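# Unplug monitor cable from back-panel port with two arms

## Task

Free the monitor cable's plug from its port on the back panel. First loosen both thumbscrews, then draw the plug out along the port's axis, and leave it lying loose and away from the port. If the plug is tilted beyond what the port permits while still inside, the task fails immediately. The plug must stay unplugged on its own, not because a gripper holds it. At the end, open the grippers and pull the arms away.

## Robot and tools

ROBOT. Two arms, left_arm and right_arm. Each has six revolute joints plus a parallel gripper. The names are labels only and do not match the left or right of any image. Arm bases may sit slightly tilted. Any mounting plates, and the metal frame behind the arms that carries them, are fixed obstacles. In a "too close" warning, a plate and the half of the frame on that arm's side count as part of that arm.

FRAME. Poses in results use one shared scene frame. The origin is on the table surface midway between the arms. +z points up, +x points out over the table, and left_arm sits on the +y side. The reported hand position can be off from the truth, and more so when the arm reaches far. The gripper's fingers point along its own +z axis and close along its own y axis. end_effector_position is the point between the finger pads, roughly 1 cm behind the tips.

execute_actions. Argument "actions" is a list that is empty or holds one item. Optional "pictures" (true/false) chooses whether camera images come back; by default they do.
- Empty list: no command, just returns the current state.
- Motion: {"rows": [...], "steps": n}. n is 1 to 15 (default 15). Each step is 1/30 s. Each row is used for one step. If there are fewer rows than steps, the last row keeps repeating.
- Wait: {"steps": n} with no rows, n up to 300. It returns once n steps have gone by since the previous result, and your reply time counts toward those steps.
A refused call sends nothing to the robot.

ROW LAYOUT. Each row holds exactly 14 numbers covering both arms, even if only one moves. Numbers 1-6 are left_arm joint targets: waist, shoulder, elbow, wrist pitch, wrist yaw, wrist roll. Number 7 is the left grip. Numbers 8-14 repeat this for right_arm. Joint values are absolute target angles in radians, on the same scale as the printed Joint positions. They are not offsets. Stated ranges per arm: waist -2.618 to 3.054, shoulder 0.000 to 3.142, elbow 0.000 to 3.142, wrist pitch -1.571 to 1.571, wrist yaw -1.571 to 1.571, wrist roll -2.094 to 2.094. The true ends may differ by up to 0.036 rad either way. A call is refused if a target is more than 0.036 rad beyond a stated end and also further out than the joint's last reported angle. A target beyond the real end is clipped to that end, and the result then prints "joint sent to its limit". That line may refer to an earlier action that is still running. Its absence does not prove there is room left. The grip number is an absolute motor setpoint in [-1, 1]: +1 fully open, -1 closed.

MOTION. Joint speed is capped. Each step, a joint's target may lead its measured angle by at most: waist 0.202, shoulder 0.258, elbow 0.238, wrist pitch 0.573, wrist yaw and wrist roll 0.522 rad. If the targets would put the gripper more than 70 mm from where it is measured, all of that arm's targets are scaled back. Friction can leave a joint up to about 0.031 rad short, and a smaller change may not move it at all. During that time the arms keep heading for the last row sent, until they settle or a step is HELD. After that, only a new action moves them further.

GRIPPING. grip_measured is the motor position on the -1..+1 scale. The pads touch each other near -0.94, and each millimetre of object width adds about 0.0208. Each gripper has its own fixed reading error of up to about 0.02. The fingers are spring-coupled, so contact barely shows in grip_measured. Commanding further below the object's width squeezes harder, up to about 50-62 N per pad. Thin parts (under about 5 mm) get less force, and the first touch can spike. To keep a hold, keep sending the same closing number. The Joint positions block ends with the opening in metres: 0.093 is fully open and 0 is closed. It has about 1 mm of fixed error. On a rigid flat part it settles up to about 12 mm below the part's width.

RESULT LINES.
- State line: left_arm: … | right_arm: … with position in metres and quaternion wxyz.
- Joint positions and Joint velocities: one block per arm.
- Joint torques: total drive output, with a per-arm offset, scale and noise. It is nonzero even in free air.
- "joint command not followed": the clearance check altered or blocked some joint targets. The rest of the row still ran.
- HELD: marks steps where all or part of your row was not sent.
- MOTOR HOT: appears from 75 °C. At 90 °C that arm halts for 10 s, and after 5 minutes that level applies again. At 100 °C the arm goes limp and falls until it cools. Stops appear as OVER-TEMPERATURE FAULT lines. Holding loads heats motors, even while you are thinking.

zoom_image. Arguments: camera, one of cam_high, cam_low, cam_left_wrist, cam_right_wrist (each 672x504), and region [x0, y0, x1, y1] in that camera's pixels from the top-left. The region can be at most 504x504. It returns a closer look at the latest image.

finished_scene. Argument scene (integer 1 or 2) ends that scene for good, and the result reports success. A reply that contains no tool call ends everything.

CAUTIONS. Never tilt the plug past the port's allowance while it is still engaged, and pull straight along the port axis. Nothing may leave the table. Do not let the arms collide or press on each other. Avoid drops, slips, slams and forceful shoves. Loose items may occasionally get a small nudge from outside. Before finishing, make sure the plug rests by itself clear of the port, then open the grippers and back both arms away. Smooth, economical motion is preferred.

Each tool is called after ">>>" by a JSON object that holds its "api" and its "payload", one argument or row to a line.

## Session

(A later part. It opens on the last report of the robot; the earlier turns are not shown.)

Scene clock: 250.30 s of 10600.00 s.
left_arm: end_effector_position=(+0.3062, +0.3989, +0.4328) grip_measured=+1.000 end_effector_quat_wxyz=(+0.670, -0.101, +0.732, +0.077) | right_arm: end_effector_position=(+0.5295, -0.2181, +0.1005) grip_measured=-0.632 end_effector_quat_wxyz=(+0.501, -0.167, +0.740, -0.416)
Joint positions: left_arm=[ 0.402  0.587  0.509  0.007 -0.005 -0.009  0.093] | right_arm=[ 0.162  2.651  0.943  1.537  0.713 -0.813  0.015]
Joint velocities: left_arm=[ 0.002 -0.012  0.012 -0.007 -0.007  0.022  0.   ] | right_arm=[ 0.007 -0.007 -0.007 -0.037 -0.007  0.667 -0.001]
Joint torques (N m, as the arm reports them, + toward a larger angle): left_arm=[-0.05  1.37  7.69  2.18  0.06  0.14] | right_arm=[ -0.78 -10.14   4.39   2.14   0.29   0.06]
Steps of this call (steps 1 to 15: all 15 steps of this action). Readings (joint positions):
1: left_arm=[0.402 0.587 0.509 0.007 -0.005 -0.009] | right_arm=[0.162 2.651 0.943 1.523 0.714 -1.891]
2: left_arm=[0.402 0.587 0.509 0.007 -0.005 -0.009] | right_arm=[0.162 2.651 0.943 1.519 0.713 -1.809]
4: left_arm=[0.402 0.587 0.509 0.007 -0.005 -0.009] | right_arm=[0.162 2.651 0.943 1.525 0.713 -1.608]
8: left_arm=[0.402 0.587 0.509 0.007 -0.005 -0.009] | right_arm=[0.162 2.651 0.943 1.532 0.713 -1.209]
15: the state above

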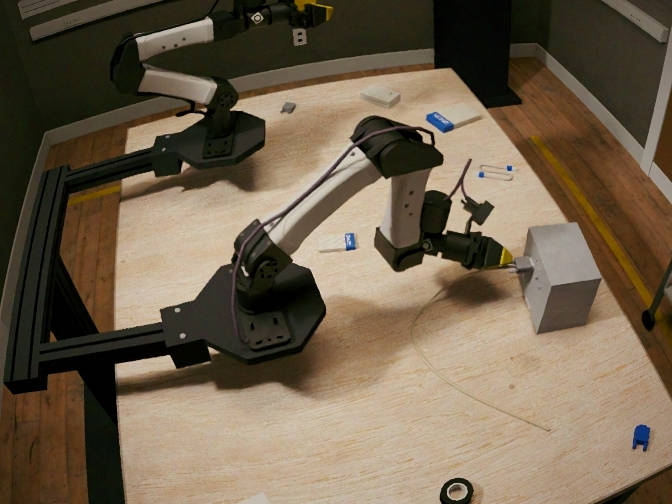

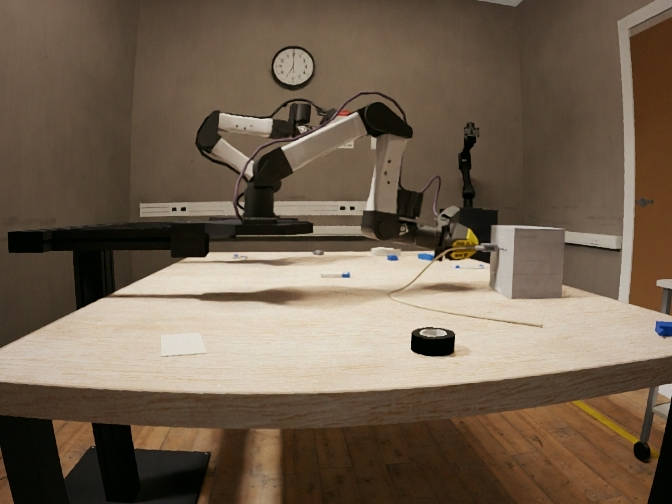

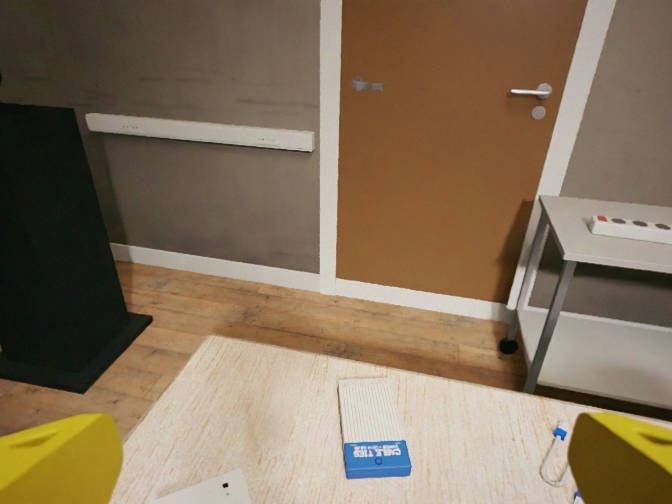

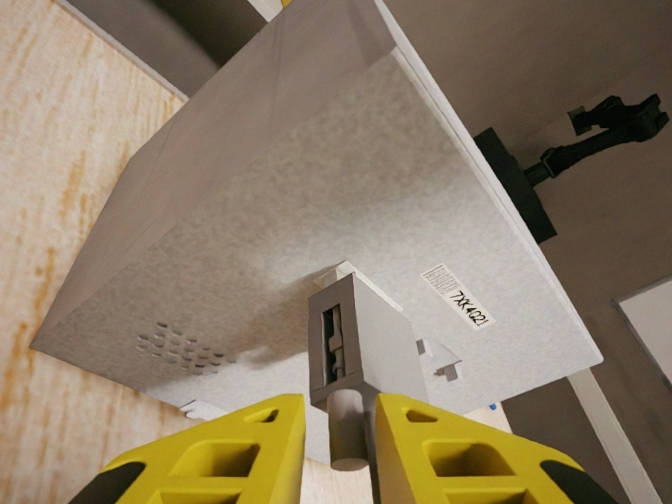

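>>> {"api": "execute_actions", "payload": {
  "actions": []
}}

>>> {"api": "execute_actions", "payload": {
  "actions": [
    {"rows":[[0.4,0.6,0.5,0,0,0,1,0.155,2.65,0.95,1.55,0.72,-0.7,-0.95],[0.4,0.6,0.5,0,0,0,1,0.155,2.65,0.95,1.53,0.72,-2.0,-0.95]]}
  ],
  "pictures": false
}}

>>> {"api": "execute_actions", "payload": {
  "actions": [
    {"rows":[[0.4,0.6,0.5,0,0,0,1,0.155,2.65,0.95,1.53,0.72,-1.85,-0.63],[0.4,0.6,0.5,0,0,0,1,0.155,2.65,0.95,1.55,0.72,-0.55,-0.63]]}
  ],
  "pictures": false
}}

>>> {"api": "execute_actions", "payload": {
  "actions": [
    {"rows":[[0.4,0.6,0.5,0,0,0,1,0.155,2.65,0.95,1.55,0.72,-0.7,-0.95],[0.4,0.6,0.5,0,0,0,1,0.155,2.65,0.95,1.53,0.72,-2.0,-0.95]]}
  ],
  "pictures": false
}}

>>> {"api": "execute_actions", "payload": {
  "actions": [
    {"rows":[[0.4,0.6,0.5,0,0,0,1,0.155,2.65,0.95,1.53,0.72,-1.85,-0.63],[0.4,0.6,0.5,0,0,0,1,0.155,2.65,0.95,1.55,0.72,-0.55,-0.63]]}
  ],
  "pictures": false
}}

>>> {"api": "execute_actions", "payload": {
  "actions": [
    {"rows":[[0.4,0.6,0.5,0,0,0,1,0.155,2.65,0.95,1.55,0.72,-0.7,-0.95],[0.4,0.6,0.5,0,0,0,1,0.155,2.65,0.95,1.53,0.72,-2.0,-0.95]]}
  ],
  "pictures": false
}}

>>> {"api": "execute_actions", "payload": {
  "actions": [
    {"rows":[[0.4,0.6,0.5,0,0,0,1,0.155,2.65,0.95,1.53,0.72,-1.85,-0.63],[0.4,0.6,0.5,0,0,0,1,0.155,2.65,0.95,1.55,0.72,-0.55,-0.63]]}
  ],
  "pictures": false
}}

>>> {"api": "execute_actions", "payload": {
  "actions": [
    {"rows":[[0.4,0.6,0.5,0,0,0,1,0.155,2.65,0.95,1.55,0.72,-0.7,-0.95],[0.4,0.6,0.5,0,0,0,1,0.155,2.65,0.95,1.53,0.72,-2.0,-0.95]]}
  ],
  "pictures": false
}}

>>> {"api": "execute_actions", "payload": {
  "actions": [
    {"rows":[[0.4,0.6,0.5,0,0,0,1,0.155,2.65,0.95,1.53,0.72,-1.85,-0.63],[0.4,0.6,0.5,0,0,0,1,0.155,2.65,0.95,1.55,0.72,-0.55,-0.63]]}
  ],
  "pictures": false
}}

>>> {"api": "execute_actions", "payload": {
  "actions": [
    {"rows":[[0.4,0.6,0.5,0,0,0,1,0.155,2.65,0.95,1.55,0.72,-0.7,-0.95],[0.4,0.6,0.5,0,0,0,1,0.155,2.65,0.95,1.53,0.72,-2.0,-0.95]]}
  ],
  "pictures": false
}}

>>> {"api": "execute_actions", "payload": {
  "actions": [
    {"rows":[[0.4,0.6,0.5,0,0,0,1,0.155,2.65,0.95,1.53,0.72,-1.85,-0.63],[0.4,0.6,0.5,0,0,0,1,0.155,2.65,0.95,1.55,0.72,-0.55,-0.63]]}
  ],
  "pictures": false
}}

>>> {"api": "execute_actions", "payload": {
  "actions": [
    {"rows":[[0.4,0.6,0.5,0,0,0,1,0.155,2.65,0.95,1.55,0.72,-0.7,-0.95],[0.4,0.6,0.5,0,0,0,1,0.155,2.65,0.95,1.53,0.72,-2.0,-0.95]]}
  ],
  "pictures": false
}}

>>> {"api": "execute_actions", "payload": {
  "actions": [
    {"rows":[[0.4,0.6,0.5,0,0,0,1,0.155,2.65,0.95,1.53,0.72,-1.85,-0.63],[0.4,0.6,0.5,0,0,0,1,0.155,2.65,0.95,1.55,0.72,-0.55,-0.63]]}
  ],
  "pictures": false
}}

>>> {"api": "execute_actions", "payload": {
  "actions": [
    {"rows":[[0.4,0.6,0.5,0,0,0,1,0.155,2.65,0.95,1.55,0.72,-0.7,-0.95],[0.4,0.6,0.5,0,0,0,1,0.155,2.65,0.95,1.53,0.72,-2.0,-0.95]]}
  ],
  "pictures": false
}}

>>> {"api": "execute_actions", "payload": {
  "actions": [
    {"rows":[[0.4,0.6,0.5,0,0,0,1,0.155,2.65,0.95,1.53,0.72,-1.85,-0.63],[0.4,0.6,0.5,0,0,0,1,0.155,2.65,0.95,1.55,0.72,-0.55,-0.63]]}
  ],
  "pictures": false
}}

>>> {"api": "execute_actions", "payload": {
  "actions": [
    {"rows":[[0.4,0.6,0.5,0,0,0,1,0.155,2.65,0.95,1.55,0.72,-0.7,-0.95],[0.4,0.6,0.5,0,0,0,1,0.155,2.65,0.95,1.53,0.72,-2.0,-0.95]]}
  ],
  "pictures": false
}}

>>> {"api": "execute_actions", "payload": {
  "actions": [
    {"rows":[[0.4,0.6,0.5,0,0,0,1,0.155,2.65,0.95,1.53,0.72,-1.85,-0.63],[0.4,0.6,0.5,0,0,0,1,0.155,2.65,0.95,1.55,0.72,-0.55,-0.63]]}
  ],
  "pictures": false
}}

>>> {"api": "execute_actions", "payload": {
  "actions": [
    {"rows":[[0.4,0.6,0.5,0,0,0,1,0.155,2.65,0.95,1.55,0.72,-0.7,-0.95],[0.4,0.6,0.5,0,0,0,1,0.155,2.65,0.95,1.53,0.72,-2.0,-0.95]]}
  ],
  "pictures": false
}}

>>> {"api": "execute_actions", "payload": {
  "actions": [
    {"rows":[[0.4,0.6,0.5,0,0,0,1,0.155,2.65,0.95,1.53,0.72,-1.85,-0.63],[0.4,0.6,0.5,0,0,0,1,0.155,2.65,0.95,1.55,0.72,-0.55,-0.63]]}
  ],
  "pictures": false
}}

>>> {"api": "execute_actions", "payload": {
  "actions": [
    {"rows":[[0.4,0.6,0.5,0,0,0,1,0.155,2.65,0.95,1.55,0.72,-0.7,-0.95],[0.4,0.6,0.5,0,0,0,1,0.155,2.65,0.95,1.53,0.72,-2.0,-0.95]]}
  ],
  "pictures": false
}}

>>> {"api": "execute_actions", "payload": {
  "actions": [
    {"rows":[[0.4,0.6,0.5,0,0,0,1,0.155,2.65,0.95,1.53,0.72,-1.85,-0.63],[0.4,0.6,0.5,0,0,0,1,0.155,2.65,0.95,1.55,0.72,-0.7,-0.63]]}
  ]
}}

>>> {"api": "zoom_image", "payload": {
  "camera": "cam_right_wrist",
  "region": [230,240,450,500]
}}

Scene clock: 292.03 s of 10600.00 s.
left_arm: end_effector_position=(+0.3062, +0.3989, +0.4328) grip_measured=+1.000 end_effector_quat_wxyz=(+0.670, -0.101, +0.732, +0.077) | right_arm: end_effector_position=(+0.5295, -0.2181, +0.1005) grip_measured=-0.632 end_effector_quat_wxyz=(+0.522, -0.128, +0.748, -0.389)
Joint positions: left_arm=[ 0.402  0.587  0.509  0.007 -0.005 -0.009  0.093] | right_arm=[ 0.162  2.651  0.943  1.537  0.713 -0.708  0.015]
Joint velocities: left_arm=[-0.007  0.007 -0.002 -0.022  0.051 -0.037  0.   ] | right_arm=[-0.007  0.007 -0.002 -0.037 -0.022 -0.066  0.   ]
Joint torques (N m, as the arm reports them, + toward a larger angle): left_arm=[-0.1   1.3   7.71  2.18  0.06  0.13] | right_arm=[-0.71 -9.99  4.56  2.12  0.27  0.12]
Steps of this call (steps 1 to 30: the robot went on to your last target; steps 31 to 90: nothing new was sent; then 38.73 s passed at rest). Readings (joint positions):
1: left_arm=[0.402 0.587 0.509 0.007 -0.005 -0.009] | right_arm=[0.162 2.651 0.943 1.537 0.713 -0.792]
2: left_arm=[0.402 0.587 0.509 0.007 -0.005 -0.009] | right_arm=[0.162 2.651 0.943 1.537 0.713 -0.775]
4: left_arm=[0.402 0.587 0.509 0.007 -0.005 -0.009] | right_arm=[0.162 2.651 0.943 1.537 0.713 -0.750]
8: left_arm=[0.402 0.587 0.509 0.007 -0.005 -0.009] | right_arm=[0.162 2.651 0.943 1.537 0.713 -0.725]
90: the state above
All arms were judged still, so your last target was given up. Only a new action makes them travel on or press farther. Fingers that are still opening or closing keep moving.

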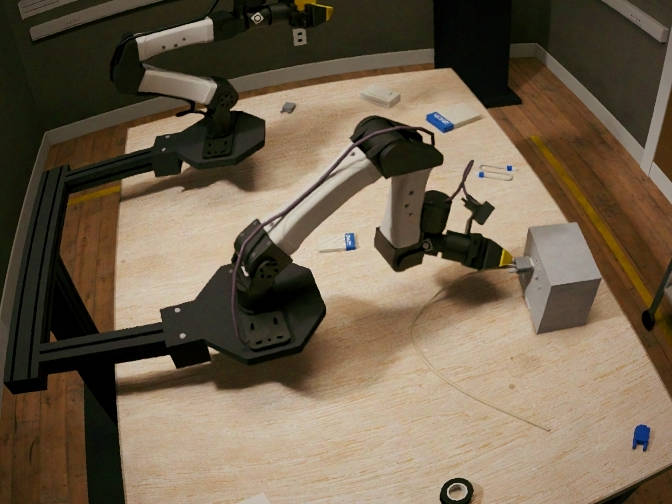

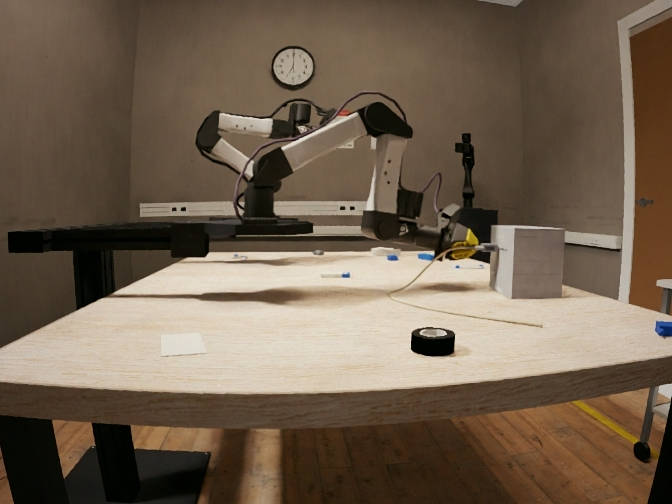

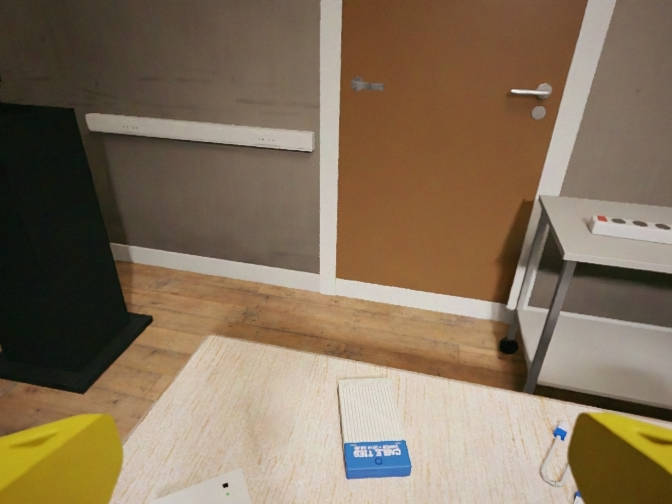

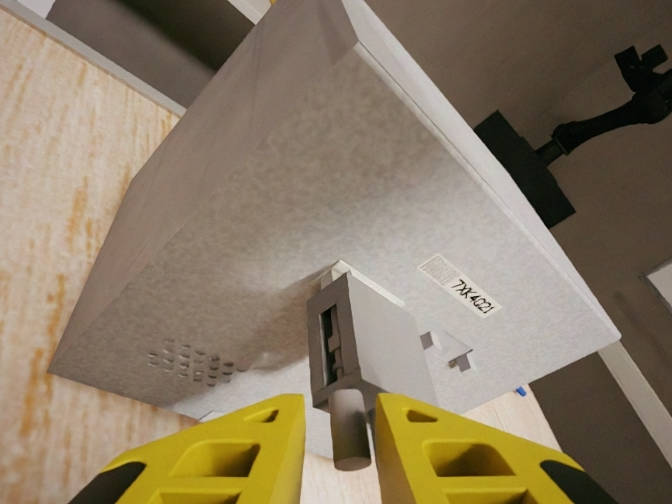

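Scene clock: 292.53 s of 10600.00 s.
left_arm: end_effector_position=(+0.3062, +0.3989, +0.4328) grip_measured=+1.000 end_effector_quat_wxyz=(+0.670, -0.101, +0.732, +0.077) | right_arm: end_effector_position=(+0.5289, -0.2185, +0.0992) grip_measured=-0.937 end_effector_quat_wxyz=(+0.226, -0.513, +0.562, -0.609)
Joint positions: left_arm=[ 0.402  0.587  0.509  0.007 -0.005 -0.009  0.093] | right_arm=[ 0.162  2.651  0.943  1.53   0.718 -1.848  0.   ]
Joint velocities: left_arm=[ 0.012 -0.007 -0.012 -0.022  0.007 -0.066  0.   ] | right_arm=[ 0.007  0.002  0.002 -0.022  0.037 -0.842 -0.001]
Joint torques (N m, as the arm reports them, + toward a larger angle): left_arm=[-0.04  1.21  7.64  2.18  0.05  0.13] | right_arm=[ -0.92 -10.27   4.52   2.07   0.1   -0.3 ]
Steps of this call (steps 1 to 15: all 15 steps of this action). Readings (joint positions):
1: left_arm=[0.402 0.587 0.509 0.007 -0.005 -0.009] | right_arm=[0.162 2.651 0.943 1.537 0.714 -0.708]
2: left_arm=[0.402 0.587 0.509 0.007 -0.005 -0.009] | right_arm=[0.161 2.651 0.943 1.540 0.718 -0.792]
4: left_arm=[0.402 0.587 0.509 0.007 -0.005 -0.009] | right_arm=[0.161 2.651 0.943 1.539 0.717 -0.993]
8: left_arm=[0.402 0.587 0.509 0.007 -0.005 -0.009] | right_arm=[0.161 2.651 0.943 1.537 0.715 -1.389]
15: the state above

Scene clock: 293.03 s of 10600.00 s.
left_arm: end_effector_position=(+0.3062, +0.3989, +0.4328) grip_measured=+1.000 end_effector_quat_wxyz=(+0.670, -0.101, +0.732, +0.077) | right_arm: end_effector_position=(+0.5292, -0.2186, +0.1007) grip_measured=-0.632 end_effector_quat_wxyz=(+0.525, -0.121, +0.749, -0.386)
Joint positions: left_arm=[ 0.402  0.587  0.509  0.007 -0.005 -0.009  0.093] | right_arm=[ 0.162  2.651  0.943  1.537  0.718 -0.691  0.015]
Joint velocities: left_arm=[-0.007  0.022 -0.007 -0.037  0.022 -0.051  0.   ] | right_arm=[ 0.012  0.022  0.007 -0.007  0.022  0.886 -0.001]
Joint torques (N m, as the arm reports them, + toward a larger angle): left_arm=[-0.04  1.36  7.65  2.17  0.03  0.14] | right_arm=[ -0.91 -10.07   4.21   2.08   0.27   0.13]
Steps of this call (steps 1 to 15: all 15 steps of this action). Readings (joint positions):
1: left_arm=[0.402 0.587 0.509 0.007 -0.005 -0.009] | right_arm=[0.162 2.651 0.943 1.527 0.718 -1.851]
2: left_arm=[0.402 0.587 0.509 0.007 -0.005 -0.009] | right_arm=[0.162 2.651 0.943 1.524 0.718 -1.767]
4: left_arm=[0.402 0.587 0.509 0.007 -0.005 -0.009] | right_arm=[0.162 2.651 0.943 1.529 0.718 -1.567]
8: left_arm=[0.402 0.587 0.509 0.007 -0.005 -0.009] | right_arm=[0.162 2.651 0.943 1.534 0.718 -1.168]
15: the state above

Scene clock: 293.53 s of 10600.00 s.
left_arm: end_effector_position=(+0.3062, +0.3989, +0.4328) grip_measured=+1.000 end_effector_quat_wxyz=(+0.670, -0.101, +0.732, +0.077) | right_arm: end_effector_position=(+0.5287, -0.2187, +0.1000) grip_measured=-0.937 end_effector_quat_wxyz=(+0.228, -0.509, +0.563, -0.609)
Joint positions: left_arm=[ 0.402  0.587  0.509  0.007 -0.005 -0.009  0.093] | right_arm=[ 0.163  2.651  0.943  1.533  0.721 -1.842  0.   ]
Joint velocities: left_arm=[-0.012  0.002 -0.002  0.007 -0.022 -0.051  0.   ] | right_arm=[-0.017 -0.027  0.012  0.051  0.022 -0.901 -0.   ]
Joint torques (N m, as the arm reports them, + toward a larger angle): left_arm=[0.04 1.34 7.65 2.22 0.05 0.14] | right_arm=[-0.86 -9.96  4.34  1.95  0.05 -0.26]
Steps of this call (steps 1 to 15: all 15 steps of this action). Readings (joint positions):
1: left_arm=[0.402 0.587 0.509 0.007 -0.005 -0.009] | right_arm=[0.162 2.651 0.943 1.538 0.718 -0.688]
2: left_arm=[0.402 0.587 0.509 0.007 -0.005 -0.009] | right_arm=[0.161 2.651 0.943 1.539 0.721 -0.772]
4: left_arm=[0.402 0.587 0.509 0.007 -0.005 -0.009] | right_arm=[0.161 2.651 0.943 1.539 0.721 -0.973]
8: left_arm=[0.402 0.587 0.509 0.007 -0.005 -0.009] | right_arm=[0.161 2.651 0.943 1.539 0.719 -1.370]
15: the state above

Scene clock: 294.03 s of 10600.00 s.
left_arm: end_effector_position=(+0.3062, +0.3989, +0.4328) grip_measured=+1.000 end_effector_quat_wxyz=(+0.670, -0.101, +0.732, +0.077) | right_arm: end_effector_position=(+0.5291, -0.2186, +0.1010) grip_measured=-0.632 end_effector_quat_wxyz=(+0.525, -0.119, +0.749, -0.386)
Joint positions: left_arm=[ 0.402  0.587  0.509  0.007 -0.005 -0.009  0.093] | right_arm=[ 0.163  2.651  0.943  1.539  0.72  -0.691  0.015]
Joint velocities: left_arm=[ 0.002  0.012 -0.002 -0.037  0.037  0.007  0.   ] | right_arm=[-0.017 -0.017 -0.012 -0.007 -0.022  0.872 -0.   ]
Joint torques (N m, as the arm reports them, + toward a larger angle): left_arm=[0.02 1.39 7.66 2.17 0.03 0.12] | right_arm=[ -0.57 -10.12   4.41   2.02   0.19   0.07]
Steps of this call (steps 1 to 15: all 15 steps of this action). Readings (joint positions):
1: left_arm=[0.402 0.587 0.509 0.007 -0.005 -0.009] | right_arm=[0.164 2.651 0.943 1.531 0.721 -1.847]
2: left_arm=[0.402 0.587 0.509 0.007 -0.005 -0.009] | right_arm=[0.163 2.651 0.943 1.527 0.720 -1.763]
4: left_arm=[0.402 0.587 0.509 0.007 -0.005 -0.009] | right_arm=[0.163 2.651 0.943 1.531 0.720 -1.563]
8: left_arm=[0.402 0.587 0.509 0.007 -0.005 -0.009] | right_arm=[0.163 2.651 0.943 1.534 0.720 -1.164]
15: the state above

Scene clock: 294.53 s of 10600.00 s.
left_arm: end_effector_position=(+0.3062, +0.3989, +0.4328) grip_measured=+1.000 end_effector_quat_wxyz=(+0.670, -0.101, +0.732, +0.077) | right_arm: end_effector_position=(+0.5289, -0.2186, +0.1004) grip_measured=-0.937 end_effector_quat_wxyz=(+0.229, -0.509, +0.563, -0.610)
Joint positions: left_arm=[ 0.402  0.587  0.509  0.007 -0.005 -0.009  0.093] | right_arm=[ 0.163  2.651  0.943  1.535  0.721 -1.842  0.   ]
Joint velocities: left_arm=[ 0.017 -0.012  0.027  0.007  0.051  0.051  0.   ] | right_arm=[-0.012 -0.002 -0.007 -0.037  0.037 -0.901 -0.001]
Joint torques (N m, as the arm reports them, + toward a larger angle): left_arm=[0.   1.37 7.67 2.18 0.04 0.1 ] | right_arm=[-0.76 -9.93  4.31  1.9   0.03 -0.31]
Steps of this call (steps 1 to 15: all 15 steps of this action). Readings (joint positions):
1: left_arm=[0.402 0.587 0.509 0.007 -0.005 -0.009] | right_arm=[0.163 2.651 0.943 1.540 0.720 -0.687]
2: left_arm=[0.402 0.587 0.509 0.007 -0.005 -0.009] | right_arm=[0.162 2.651 0.943 1.541 0.721 -0.771]
4: left_arm=[0.402 0.587 0.509 0.007 -0.005 -0.009] | right_arm=[0.162 2.651 0.943 1.541 0.721 -0.972]
8: left_arm=[0.402 0.587 0.509 0.007 -0.005 -0.009] | right_arm=[0.162 2.651 0.943 1.542 0.720 -1.369]
15: the state above

Scene clock: 295.03 s of 10600.00 s.
left_arm: end_effector_position=(+0.3062, +0.3989, +0.4328) grip_measured=+1.000 end_effector_quat_wxyz=(+0.670, -0.101, +0.732, +0.077) | right_arm: end_effector_position=(+0.5291, -0.2184, +0.1012) grip_measured=-0.632 end_effector_quat_wxyz=(+0.525, -0.120, +0.749, -0.386)
Joint positions: left_arm=[ 0.402  0.587  0.509  0.007 -0.005 -0.009  0.093] | right_arm=[ 0.163  2.651  0.943  1.539  0.719 -0.691  0.015]
Joint velocities: left_arm=[ 0.012  0.007 -0.002  0.007  0.037  0.066  0.   ] | right_arm=[-0.017  0.012 -0.017  0.037  0.066  0.813 -0.001]
Joint torques (N m, as the arm reports them, + toward a larger angle): left_arm=[-0.06  1.32  7.64  2.21  0.04  0.14] | right_arm=[ -0.91 -10.27   4.26   2.12   0.17   0.14]
Steps of this call (steps 1 to 15: all 15 steps of this action). Readings (joint positions):
1: left_arm=[0.402 0.587 0.509 0.007 -0.005 -0.009] | right_arm=[0.164 2.651 0.943 1.533 0.721 -1.848]
2: left_arm=[0.402 0.587 0.509 0.007 -0.005 -0.009] | right_arm=[0.163 2.651 0.943 1.528 0.719 -1.764]
4: left_arm=[0.402 0.587 0.509 0.007 -0.005 -0.009] | right_arm=[0.163 2.651 0.943 1.532 0.719 -1.563]
8: left_arm=[0.402 0.587 0.509 0.007 -0.005 -0.009] | right_arm=[0.163 2.651 0.943 1.535 0.719 -1.164]
15: the state above

Scene clock: 295.53 s of 10600.00 s.
left_arm: end_effector_position=(+0.3062, +0.3989, +0.4328) grip_measured=+1.000 end_effector_quat_wxyz=(+0.670, -0.101, +0.732, +0.077) | right_arm: end_effector_position=(+0.5289, -0.2187, +0.1007) grip_measured=-0.937 end_effector_quat_wxyz=(+0.229, -0.509, +0.563, -0.610)
Joint positions: left_arm=[ 0.402  0.587  0.509  0.007 -0.005 -0.009  0.093] | right_arm=[ 0.163  2.651  0.943  1.537  0.721 -1.843  0.   ]
Joint velocities: left_arm=[-0.007  0.007 -0.002 -0.051  0.007 -0.007  0.   ] | right_arm=[ 0.002  0.012 -0.002 -0.081  0.007 -0.974 -0.001]
Joint torques (N m, as the arm reports them, + toward a larger angle): left_arm=[-0.1   1.36  7.75  2.19  0.05  0.12] | right_arm=[-0.75 -9.91  4.52  1.94  0.07 -0.31]
Steps of this call (steps 1 to 15: all 15 steps of this action). Readings (joint positions):
1: left_arm=[0.402 0.587 0.509 0.007 -0.005 -0.009] | right_arm=[0.163 2.651 0.943 1.540 0.719 -0.687]
2: left_arm=[0.402 0.587 0.509 0.007 -0.005 -0.009] | right_arm=[0.162 2.651 0.943 1.541 0.721 -0.772]
4: left_arm=[0.402 0.587 0.509 0.007 -0.005 -0.009] | right_arm=[0.162 2.651 0.943 1.541 0.721 -0.973]
8: left_arm=[0.402 0.587 0.509 0.007 -0.005 -0.009] | right_arm=[0.162 2.651 0.943 1.542 0.720 -1.370]
15: the state above

Scene clock: 296.03 s of 10600.00 s.
left_arm: end_effector_position=(+0.3062, +0.3989, +0.4328) grip_measured=+1.000 end_effector_quat_wxyz=(+0.670, -0.101, +0.732, +0.077) | right_arm: end_effector_position=(+0.5292, -0.2185, +0.1015) grip_measured=-0.632 end_effector_quat_wxyz=(+0.526, -0.119, +0.748, -0.386)
Joint positions: left_arm=[ 0.402  0.587  0.509  0.007 -0.005 -0.009  0.093] | right_arm=[ 0.163  2.651  0.943  1.541  0.719 -0.691  0.015]
Joint velocities: left_arm=[-0.012  0.012 -0.002 -0.007  0.037  0.037  0.   ] | right_arm=[-0.012 -0.007  0.007  0.051  0.007  0.901 -0.001]
Joint torques (N m, as the arm reports them, + toward a larger angle): left_arm=[-0.08  1.32  7.7   2.18  0.01  0.13] | right_arm=[-0.86 -9.82  4.36  2.16  0.24  0.13]
Steps of this call (steps 1 to 15: all 15 steps of this action). Readings (joint positions):
1: left_arm=[0.402 0.587 0.509 0.007 -0.005 -0.009] | right_arm=[0.163 2.651 0.943 1.534 0.720 -1.848]
2: left_arm=[0.402 0.587 0.509 0.007 -0.005 -0.009] | right_arm=[0.163 2.651 0.943 1.529 0.719 -1.764]
4: left_arm=[0.402 0.587 0.509 0.007 -0.005 -0.009] | right_arm=[0.163 2.651 0.943 1.532 0.719 -1.564]
8: left_arm=[0.402 0.587 0.509 0.007 -0.005 -0.009] | right_arm=[0.163 2.651 0.943 1.535 0.719 -1.165]
15: the state above

Scene clock: 296.53 s of 10600.00 s.
left_arm: end_effector_position=(+0.3062, +0.3989, +0.4328) grip_measured=+1.000 end_effector_quat_wxyz=(+0.670, -0.101, +0.732, +0.077) | right_arm: end_effector_position=(+0.5289, -0.2188, +0.1009) grip_measured=-0.936 end_effector_quat_wxyz=(+0.229, -0.508, +0.563, -0.610)
Joint positions: left_arm=[ 0.402  0.587  0.509  0.007 -0.005 -0.009  0.093] | right_arm=[ 0.163  2.651  0.943  1.538  0.721 -1.844  0.   ]
Joint velocities: left_arm=[-0.002  0.002  0.002  0.051 -0.051  0.007  0.   ] | right_arm=[ 0.012 -0.007 -0.017 -0.095 -0.051 -0.974 -0.001]
Joint torques (N m, as the arm reports them, + toward a larger angle): left_arm=[0.05 1.27 7.61 2.19 0.04 0.11] | right_arm=[ -0.85 -10.35   4.39   2.04   0.13  -0.22]
Steps of this call (steps 1 to 15: all 15 steps of this action). Readings (joint positions):
1: left_arm=[0.402 0.587 0.509 0.007 -0.005 -0.009] | right_arm=[0.163 2.651 0.943 1.541 0.719 -0.688]
2: left_arm=[0.402 0.587 0.509 0.007 -0.005 -0.009] | right_arm=[0.162 2.651 0.943 1.541 0.720 -0.772]
4: left_arm=[0.402 0.587 0.509 0.007 -0.005 -0.009] | right_arm=[0.162 2.651 0.943 1.540 0.719 -0.972]
8: left_arm=[0.402 0.587 0.509 0.007 -0.005 -0.009] | right_arm=[0.162 2.651 0.943 1.543 0.719 -1.370]
15: the state above

Scene clock: 297.03 s of 10600.00 s.
left_arm: end_effector_position=(+0.3062, +0.3989, +0.4328) grip_measured=+1.000 end_effector_quat_wxyz=(+0.670, -0.101, +0.732, +0.077) | right_arm: end_effector_position=(+0.5292, -0.2189, +0.1014) grip_measured=-0.632 end_effector_quat_wxyz=(+0.526, -0.119, +0.748, -0.386)
Joint positions: left_arm=[ 0.402  0.587  0.509  0.007 -0.005 -0.009  0.093] | right_arm=[ 0.162  2.651  0.943  1.54   0.719 -0.691  0.015]
Joint velocities: left_arm=[-0.007 -0.002  0.007  0.022 -0.051 -0.051  0.   ] | right_arm=[-0.007  0.002 -0.012  0.066 -0.081  0.916 -0.001]
Joint torques (N m, as the arm reports them, + toward a larger angle): left_arm=[-0.03  1.35  7.68  2.2   0.05  0.15] | right_arm=[ -0.84 -10.45   4.51   2.16   0.23   0.  ]
Steps of this call (steps 1 to 15: all 15 steps of this action). Readings (joint positions):
1: left_arm=[0.402 0.587 0.509 0.007 -0.005 -0.009] | right_arm=[0.163 2.651 0.943 1.534 0.720 -1.849]
2: left_arm=[0.402 0.587 0.509 0.007 -0.005 -0.009] | right_arm=[0.162 2.651 0.943 1.529 0.719 -1.765]
4: left_arm=[0.402 0.587 0.509 0.007 -0.005 -0.009] | right_arm=[0.162 2.651 0.943 1.532 0.719 -1.565]
8: left_arm=[0.402 0.587 0.509 0.007 -0.005 -0.009] | right_arm=[0.162 2.651 0.943 1.535 0.719 -1.166]
15: the state above

Scene clock: 297.53 s of 10600.00 s.
left_arm: end_effector_position=(+0.3062, +0.3989, +0.4328) grip_measured=+1.000 end_effector_quat_wxyz=(+0.670, -0.101, +0.732, +0.077) | right_arm: end_effector_position=(+0.5292, -0.2189, +0.1008) grip_measured=-0.936 end_effector_quat_wxyz=(+0.229, -0.509, +0.563, -0.610)
Joint positions: left_arm=[ 0.402  0.587  0.509  0.007 -0.005 -0.009  0.093] | right_arm=[ 0.162  2.651  0.943  1.538  0.718 -1.843  0.   ]
Joint velocities: left_arm=[-0.022 -0.012  0.007 -0.022  0.037 -0.022  0.   ] | right_arm=[-0.002  0.007 -0.012  0.007  0.007 -0.901 -0.001]
Joint torques (N m, as the arm reports them, + toward a larger angle): left_arm=[-0.03  1.3   7.57  2.19  0.03  0.15] | right_arm=[ -0.92 -10.07   4.4    2.02   0.07  -0.31]
Steps of this call (steps 1 to 15: all 15 steps of this action). Readings (joint positions):
1: left_arm=[0.402 0.587 0.509 0.007 -0.005 -0.009] | right_arm=[0.162 2.651 0.943 1.541 0.719 -0.687]
2: left_arm=[0.402 0.587 0.509 0.007 -0.005 -0.009] | right_arm=[0.162 2.651 0.943 1.540 0.719 -0.772]
4: left_arm=[0.402 0.587 0.509 0.007 -0.005 -0.009] | right_arm=[0.162 2.651 0.943 1.540 0.718 -0.973]
8: left_arm=[0.402 0.587 0.509 0.007 -0.005 -0.009] | right_arm=[0.162 2.651 0.943 1.543 0.718 -1.370]
15: the state above

Scene clock: 298.03 s of 10600.00 s.
left_arm: end_effector_position=(+0.3062, +0.3989, +0.4328) grip_measured=+1.000 end_effector_quat_wxyz=(+0.670, -0.101, +0.732, +0.077) | right_arm: end_effector_position=(+0.5293, -0.2188, +0.1013) grip_measured=-0.632 end_effector_quat_wxyz=(+0.526, -0.120, +0.749, -0.386)
Joint positions: left_arm=[ 0.402  0.587  0.509  0.007 -0.005 -0.009  0.093] | right_arm=[ 0.162  2.651  0.943  1.54   0.718 -0.691  0.015]
Joint velocities: left_arm=[ 0.002  0.022  0.012 -0.007 -0.007  0.007  0.   ] | right_arm=[ 0.002 -0.012  0.007 -0.037  0.007  0.901  0.001]
Joint torques (N m, as the arm reports them, + toward a larger angle): left_arm=[-0.01  1.28  7.66  2.19  0.05  0.11] | right_arm=[ -0.73 -10.31   4.36   2.07   0.26   0.16]
Steps of this call (steps 1 to 15: all 15 steps of this action). Readings (joint positions):
1: left_arm=[0.402 0.587 0.509 0.007 -0.005 -0.009] | right_arm=[0.162 2.651 0.943 1.534 0.718 -1.848]
2: left_arm=[0.402 0.587 0.509 0.007 -0.005 -0.009] | right_arm=[0.162 2.651 0.943 1.529 0.718 -1.764]
4: left_arm=[0.402 0.587 0.509 0.007 -0.005 -0.009] | right_arm=[0.162 2.651 0.943 1.532 0.718 -1.564]
8: left_arm=[0.402 0.587 0.509 0.007 -0.005 -0.009] | right_arm=[0.162 2.651 0.943 1.535 0.718 -1.165]
15: the state above

Scene clock: 298.53 s of 10600.00 s.
left_arm: end_effector_position=(+0.3062, +0.3989, +0.4328) grip_measured=+1.000 end_effector_quat_wxyz=(+0.670, -0.101, +0.732, +0.077) | right_arm: end_effector_position=(+0.5291, -0.2192, +0.1009) grip_measured=-0.936 end_effector_quat_wxyz=(+0.229, -0.508, +0.563, -0.610)
Joint positions: left_arm=[ 0.402  0.587  0.509  0.007 -0.005 -0.009  0.093] | right_arm=[ 0.161  2.651  0.943  1.538  0.719 -1.843  0.   ]
Joint velocities: left_arm=[-0.007 -0.017  0.002 -0.051 -0.066 -0.007  0.   ] | right_arm=[-0.022 -0.017  0.012 -0.081  0.007 -0.872  0.001]
Joint torques (N m, as the arm reports them, + toward a larger angle): left_arm=[0.   1.39 7.63 2.18 0.02 0.11] | right_arm=[-0.65 -9.96  4.36  1.94  0.12 -0.23]
Steps of this call (steps 1 to 15: all 15 steps of this action). Readings (joint positions):
1: left_arm=[0.402 0.587 0.509 0.007 -0.005 -0.009] | right_arm=[0.162 2.651 0.943 1.541 0.718 -0.688]
2: left_arm=[0.402 0.587 0.509 0.007 -0.005 -0.009] | right_arm=[0.161 2.651 0.943 1.540 0.718 -0.772]
4: left_arm=[0.402 0.587 0.509 0.007 -0.005 -0.009] | right_arm=[0.161 2.651 0.943 1.540 0.718 -0.973]
8: left_arm=[0.402 0.587 0.509 0.007 -0.005 -0.009] | right_arm=[0.161 2.651 0.943 1.543 0.718 -1.370]
15: the state above

Scene clock: 299.03 s of 10600.00 s.
left_arm: end_effector_position=(+0.3062, +0.3989, +0.4328) grip_measured=+1.000 end_effector_quat_wxyz=(+0.670, -0.101, +0.732, +0.077) | right_arm: end_effector_position=(+0.5293, -0.2193, +0.1012) grip_measured=-0.632 end_effector_quat_wxyz=(+0.525, -0.119, +0.749, -0.386)
Joint positions: left_arm=[ 0.402  0.587  0.509  0.007 -0.005 -0.009  0.093] | right_arm=[ 0.161  2.651  0.943  1.54   0.718 -0.691  0.015]
Joint velocities: left_arm=[-0.012 -0.022  0.007 -0.051 -0.007  0.022  0.   ] | right_arm=[-0.002 -0.007 -0.022 -0.037 -0.051  0.872 -0.   ]
Joint torques (N m, as the arm reports them, + toward a larger angle): left_arm=[-0.04  1.45  7.66  2.2   0.06  0.12] | right_arm=[ -0.37 -10.17   4.34   2.05   0.21   0.03]
Steps of this call (steps 1 to 15: all 15 steps of this action). Readings (joint positions):
1: left_arm=[0.402 0.587 0.509 0.007 -0.005 -0.009] | right_arm=[0.161 2.651 0.943 1.535 0.718 -1.848]
2: left_arm=[0.402 0.587 0.509 0.007 -0.005 -0.009] | right_arm=[0.161 2.651 0.943 1.529 0.718 -1.764]
4: left_arm=[0.402 0.587 0.509 0.007 -0.005 -0.009] | right_arm=[0.161 2.651 0.943 1.532 0.718 -1.564]
8: left_arm=[0.402 0.587 0.509 0.007 -0.005 -0.009] | right_arm=[0.161 2.651 0.943 1.535 0.718 -1.165]
15: the state above

Scene clock: 299.53 s of 10600.00 s.
left_arm: end_effector_position=(+0.3062, +0.3989, +0.4328) grip_measured=+1.000 end_effector_quat_wxyz=(+0.670, -0.101, +0.732, +0.077) | right_arm: end_effector_position=(+0.5291, -0.2195, +0.1009) grip_measured=-0.936 end_effector_quat_wxyz=(+0.229, -0.508, +0.563, -0.610)
Joint positions: left_arm=[ 0.402  0.587  0.509  0.007 -0.005 -0.009  0.093] | right_arm=[ 0.161  2.651  0.943  1.538  0.719 -1.843  0.   ]
Joint velocities: left_arm=[-0.012 -0.002  0.007  0.037  0.022 -0.066  0.   ] | right_arm=[-0.007 -0.017 -0.002  0.007 -0.037 -0.93   0.001]
Joint torques (N m, as the arm reports them, + toward a larger angle): left_arm=[0.06 1.29 7.58 2.2  0.06 0.13] | right_arm=[-0.74 -9.89  4.28  1.98  0.19 -0.26]
Steps of this call (steps 1 to 15: all 15 steps of this action). Readings (joint positions):
1: left_arm=[0.402 0.587 0.509 0.007 -0.005 -0.009] | right_arm=[0.161 2.651 0.943 1.540 0.718 -0.688]
2: left_arm=[0.402 0.587 0.509 0.007 -0.005 -0.009] | right_arm=[0.161 2.651 0.943 1.540 0.719 -0.772]
4: left_arm=[0.402 0.587 0.509 0.007 -0.005 -0.009] | right_arm=[0.161 2.651 0.943 1.540 0.719 -0.973]
8: left_arm=[0.402 0.587 0.509 0.007 -0.005 -0.009] | right_arm=[0.161 2.651 0.943 1.543 0.719 -1.370]
15: the state above

Scene clock: 300.03 s of 10600.00 s.
left_arm: end_effector_position=(+0.3062, +0.3989, +0.4328) grip_measured=+1.000 end_effector_quat_wxyz=(+0.670, -0.101, +0.732, +0.077) | right_arm: end_effector_position=(+0.5292, -0.2195, +0.1011) grip_measured=-0.632 end_effector_quat_wxyz=(+0.525, -0.119, +0.749, -0.387)
Joint positions: left_arm=[ 0.402  0.587  0.509  0.007 -0.005 -0.009  0.093] | right_arm=[ 0.161  2.651  0.943  1.539  0.718 -0.691  0.015]
Joint velocities: left_arm=[-0.007 -0.007  0.012 -0.081 -0.037  0.022  0.   ] | right_arm=[ 0.007 -0.012  0.022  0.051 -0.066  0.857  0.001]
Joint torques (N m, as the arm reports them, + toward a larger angle): left_arm=[0.04 1.34 7.71 2.16 0.05 0.11] | right_arm=[ -0.78 -10.05   4.44   2.05   0.23   0.14]
Steps of this call (steps 1 to 15: all 15 steps of this action). Readings (joint positions):
1: left_arm=[0.402 0.587 0.509 0.007 -0.005 -0.009] | right_arm=[0.161 2.651 0.943 1.535 0.719 -1.848]
2: left_arm=[0.402 0.587 0.509 0.007 -0.005 -0.009] | right_arm=[0.161 2.651 0.943 1.529 0.718 -1.764]
4: left_arm=[0.402 0.587 0.509 0.007 -0.005 -0.009] | right_arm=[0.161 2.651 0.943 1.532 0.718 -1.564]
8: left_arm=[0.402 0.587 0.509 0.007 -0.005 -0.009] | right_arm=[0.161 2.651 0.943 1.535 0.718 -1.165]
15: the state above

Scene clock: 300.53 s of 10600.00 s.
left_arm: end_effector_position=(+0.3062, +0.3989, +0.4328) grip_measured=+1.000 end_effector_quat_wxyz=(+0.670, -0.101, +0.732, +0.077) | right_arm: end_effector_position=(+0.5290, -0.2198, +0.1010) grip_measured=-0.936 end_effector_quat_wxyz=(+0.229, -0.507, +0.564, -0.610)
Joint positions: left_arm=[ 0.402  0.587  0.509  0.007 -0.005 -0.009  0.093] | right_arm=[ 0.161  2.651  0.943  1.539  0.72  -1.843  0.   ]
Joint velocities: left_arm=[-0.012  0.002  0.007 -0.081  0.051  0.022  0.   ] | right_arm=[ 0.002  0.002 -0.002  0.007 -0.022 -0.842 -0.001]
Joint torques (N m, as the arm reports them, + toward a larger angle): left_arm=[0.05 1.36 7.72 2.17 0.03 0.14] | right_arm=[ -0.6  -10.01   4.44   1.91   0.19  -0.28]
Steps of this call (steps 1 to 15: all 15 steps of this action). Readings (joint positions):
1: left_arm=[0.402 0.587 0.509 0.007 -0.005 -0.009] | right_arm=[0.161 2.651 0.943 1.540 0.719 -0.688]
2: left_arm=[0.402 0.587 0.509 0.007 -0.005 -0.009] | right_arm=[0.161 2.651 0.943 1.540 0.719 -0.772]
4: left_arm=[0.402 0.587 0.509 0.007 -0.005 -0.009] | right_arm=[0.161 2.651 0.943 1.539 0.719 -0.973]
8: left_arm=[0.402 0.587 0.509 0.007 -0.005 -0.009] | right_arm=[0.161 2.651 0.943 1.543 0.719 -1.370]
15: the state above

Scene clock: 301.03 s of 10600.00 s.
left_arm: end_effector_position=(+0.3062, +0.3989, +0.4328) grip_measured=+1.000 end_effector_quat_wxyz=(+0.670, -0.101, +0.732, +0.077) | right_arm: end_effector_position=(+0.5291, -0.2196, +0.1011) grip_measured=-0.632 end_effector_quat_wxyz=(+0.525, -0.119, +0.749, -0.387)
Joint positions: left_arm=[ 0.402  0.587  0.509  0.007 -0.005 -0.009  0.093] | right_arm=[ 0.161  2.651  0.943  1.539  0.719 -0.691  0.015]
Joint velocities: left_arm=[ 0.002 -0.017 -0.012 -0.007 -0.037  0.037  0.   ] | right_arm=[ 0.007 -0.002  0.002 -0.022 -0.007  0.799  0.   ]
Joint torques (N m, as the arm reports them, + toward a larger angle): left_arm=[0.   1.31 7.62 2.19 0.04 0.16] | right_arm=[ -0.67 -10.25   4.21   2.1    0.11   0.14]
Steps of this call (steps 1 to 15: all 15 steps of this action). Readings (joint positions):
1: left_arm=[0.402 0.587 0.509 0.007 -0.005 -0.009] | right_arm=[0.161 2.651 0.943 1.535 0.720 -1.848]
2: left_arm=[0.402 0.587 0.509 0.007 -0.005 -0.009] | right_arm=[0.161 2.651 0.943 1.529 0.719 -1.764]
4: left_arm=[0.402 0.587 0.509 0.007 -0.005 -0.009] | right_arm=[0.161 2.651 0.943 1.532 0.719 -1.564]
8: left_arm=[0.402 0.587 0.509 0.007 -0.005 -0.009] | right_arm=[0.161 2.651 0.943 1.535 0.719 -1.165]
15: the state above

Scene clock: 301.53 s of 10600.00 s.
left_arm: end_effector_position=(+0.3062, +0.3989, +0.4328) grip_measured=+1.000 end_effector_quat_wxyz=(+0.670, -0.101, +0.732, +0.077) | right_arm: end_effector_position=(+0.5290, -0.2200, +0.1012) grip_measured=-0.936 end_effector_quat_wxyz=(+0.229, -0.507, +0.564, -0.611)
Joint positions: left_arm=[ 0.402  0.587  0.509  0.007 -0.005 -0.009  0.093] | right_arm=[ 0.161  2.651  0.943  1.539  0.721 -1.843  0.   ]
Joint velocities: left_arm=[-0.002 -0.012  0.017 -0.007 -0.022  0.022  0.   ] | right_arm=[ 0.017  0.002 -0.012 -0.066 -0.066 -0.857  0.001]
Joint torques (N m, as the arm reports them, + toward a larger angle): left_arm=[0.07 1.31 7.76 2.17 0.03 0.13] | right_arm=[ -0.49 -10.01   4.16   1.95   0.08  -0.27]
Steps of this call (steps 1 to 15: all 15 steps of this action). Readings (joint positions):
1: left_arm=[0.402 0.587 0.509 0.007 -0.005 -0.009] | right_arm=[0.161 2.651 0.943 1.540 0.720 -0.687]
2: left_arm=[0.402 0.587 0.509 0.007 -0.005 -0.009] | right_arm=[0.161 2.651 0.943 1.539 0.720 -0.772]
4: left_arm=[0.402 0.587 0.509 0.007 -0.005 -0.009] | right_arm=[0.161 2.651 0.943 1.539 0.720 -0.973]
8: left_arm=[0.402 0.587 0.509 0.007 -0.005 -0.009] | right_arm=[0.161 2.651 0.943 1.543 0.720 -1.370]
15: the state above

Scene clock: 302.03 s of 10600.00 s.
left_arm: end_effector_position=(+0.3062, +0.3989, +0.4328) grip_measured=+1.000 end_effector_quat_wxyz=(+0.670, -0.101, +0.732, +0.077) | right_arm: end_effector_position=(+0.5290, -0.2198, +0.1008) grip_measured=-0.632 end_effector_quat_wxyz=(+0.501, -0.161, +0.741, -0.416)
Joint positions: left_arm=[ 0.402  0.587  0.509  0.007 -0.005 -0.009  0.093] | right_arm=[ 0.161  2.651  0.943  1.537  0.72  -0.803  0.015]
Joint velocities: left_arm=[ 0.012 -0.007 -0.007 -0.051  0.022 -0.037  0.   ] | right_arm=[ 0.007 -0.007 -0.012 -0.037 -0.022  0.608 -0.001]
Joint torques (N m, as the arm reports them, + toward a larger angle): left_arm=[-0.04  1.32  7.65  2.18  0.04  0.12] | right_arm=[ -0.63 -10.22   4.3    2.15   0.17   0.12]
Steps of this call (steps 1 to 15: all 15 steps of this action). Readings (joint positions):
1: left_arm=[0.402 0.587 0.509 0.007 -0.005 -0.009] | right_arm=[0.161 2.651 0.943 1.536 0.721 -1.848]
2: left_arm=[0.402 0.587 0.509 0.007 -0.005 -0.009] | right_arm=[0.161 2.651 0.943 1.531 0.720 -1.764]
4: left_arm=[0.402 0.587 0.509 0.007 -0.005 -0.009] | right_arm=[0.161 2.651 0.943 1.533 0.720 -1.564]
8: left_arm=[0.402 0.587 0.509 0.007 -0.005 -0.009] | right_arm=[0.161 2.651 0.943 1.536 0.720 -1.165]
15: the state above

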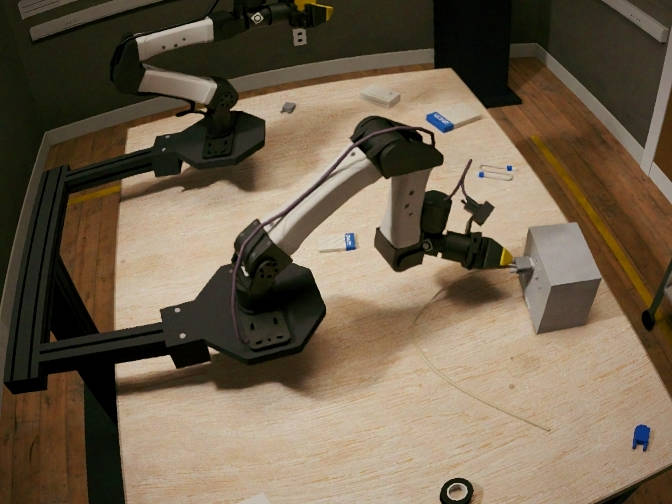

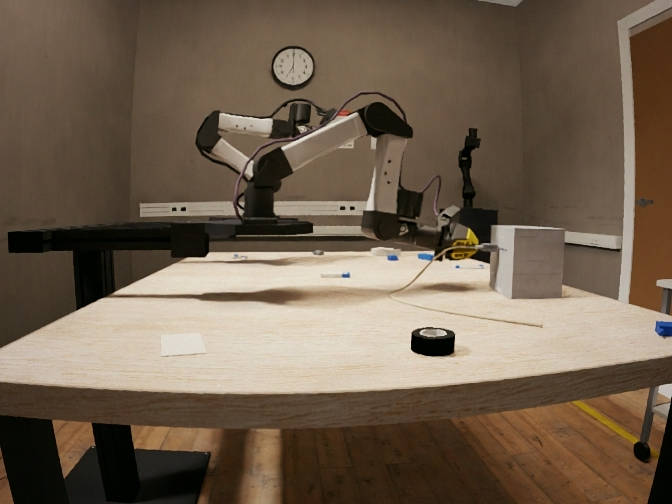

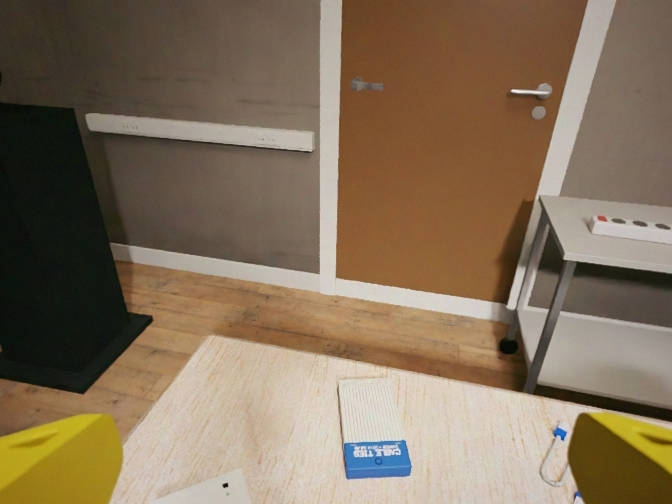

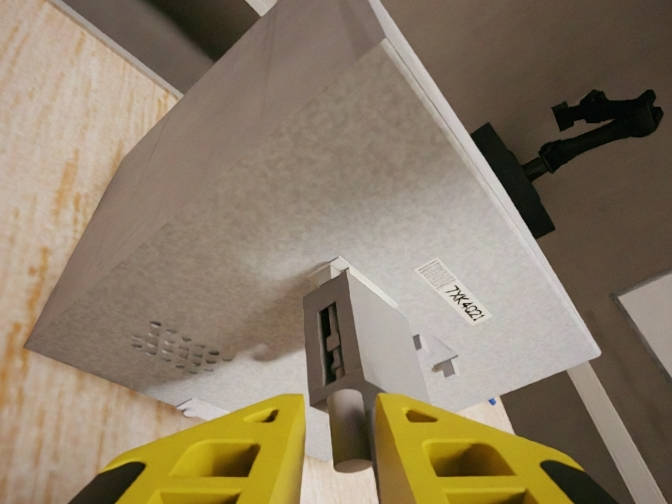

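Region (230, 240, 450, 500) of cam_right_wrist's 672x504 image, scaled by 1.938, with more detail than that image has; it fills the left 426 columns of this view, and the rest is white.

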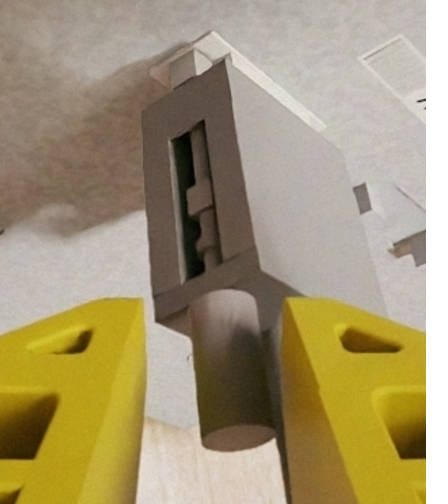

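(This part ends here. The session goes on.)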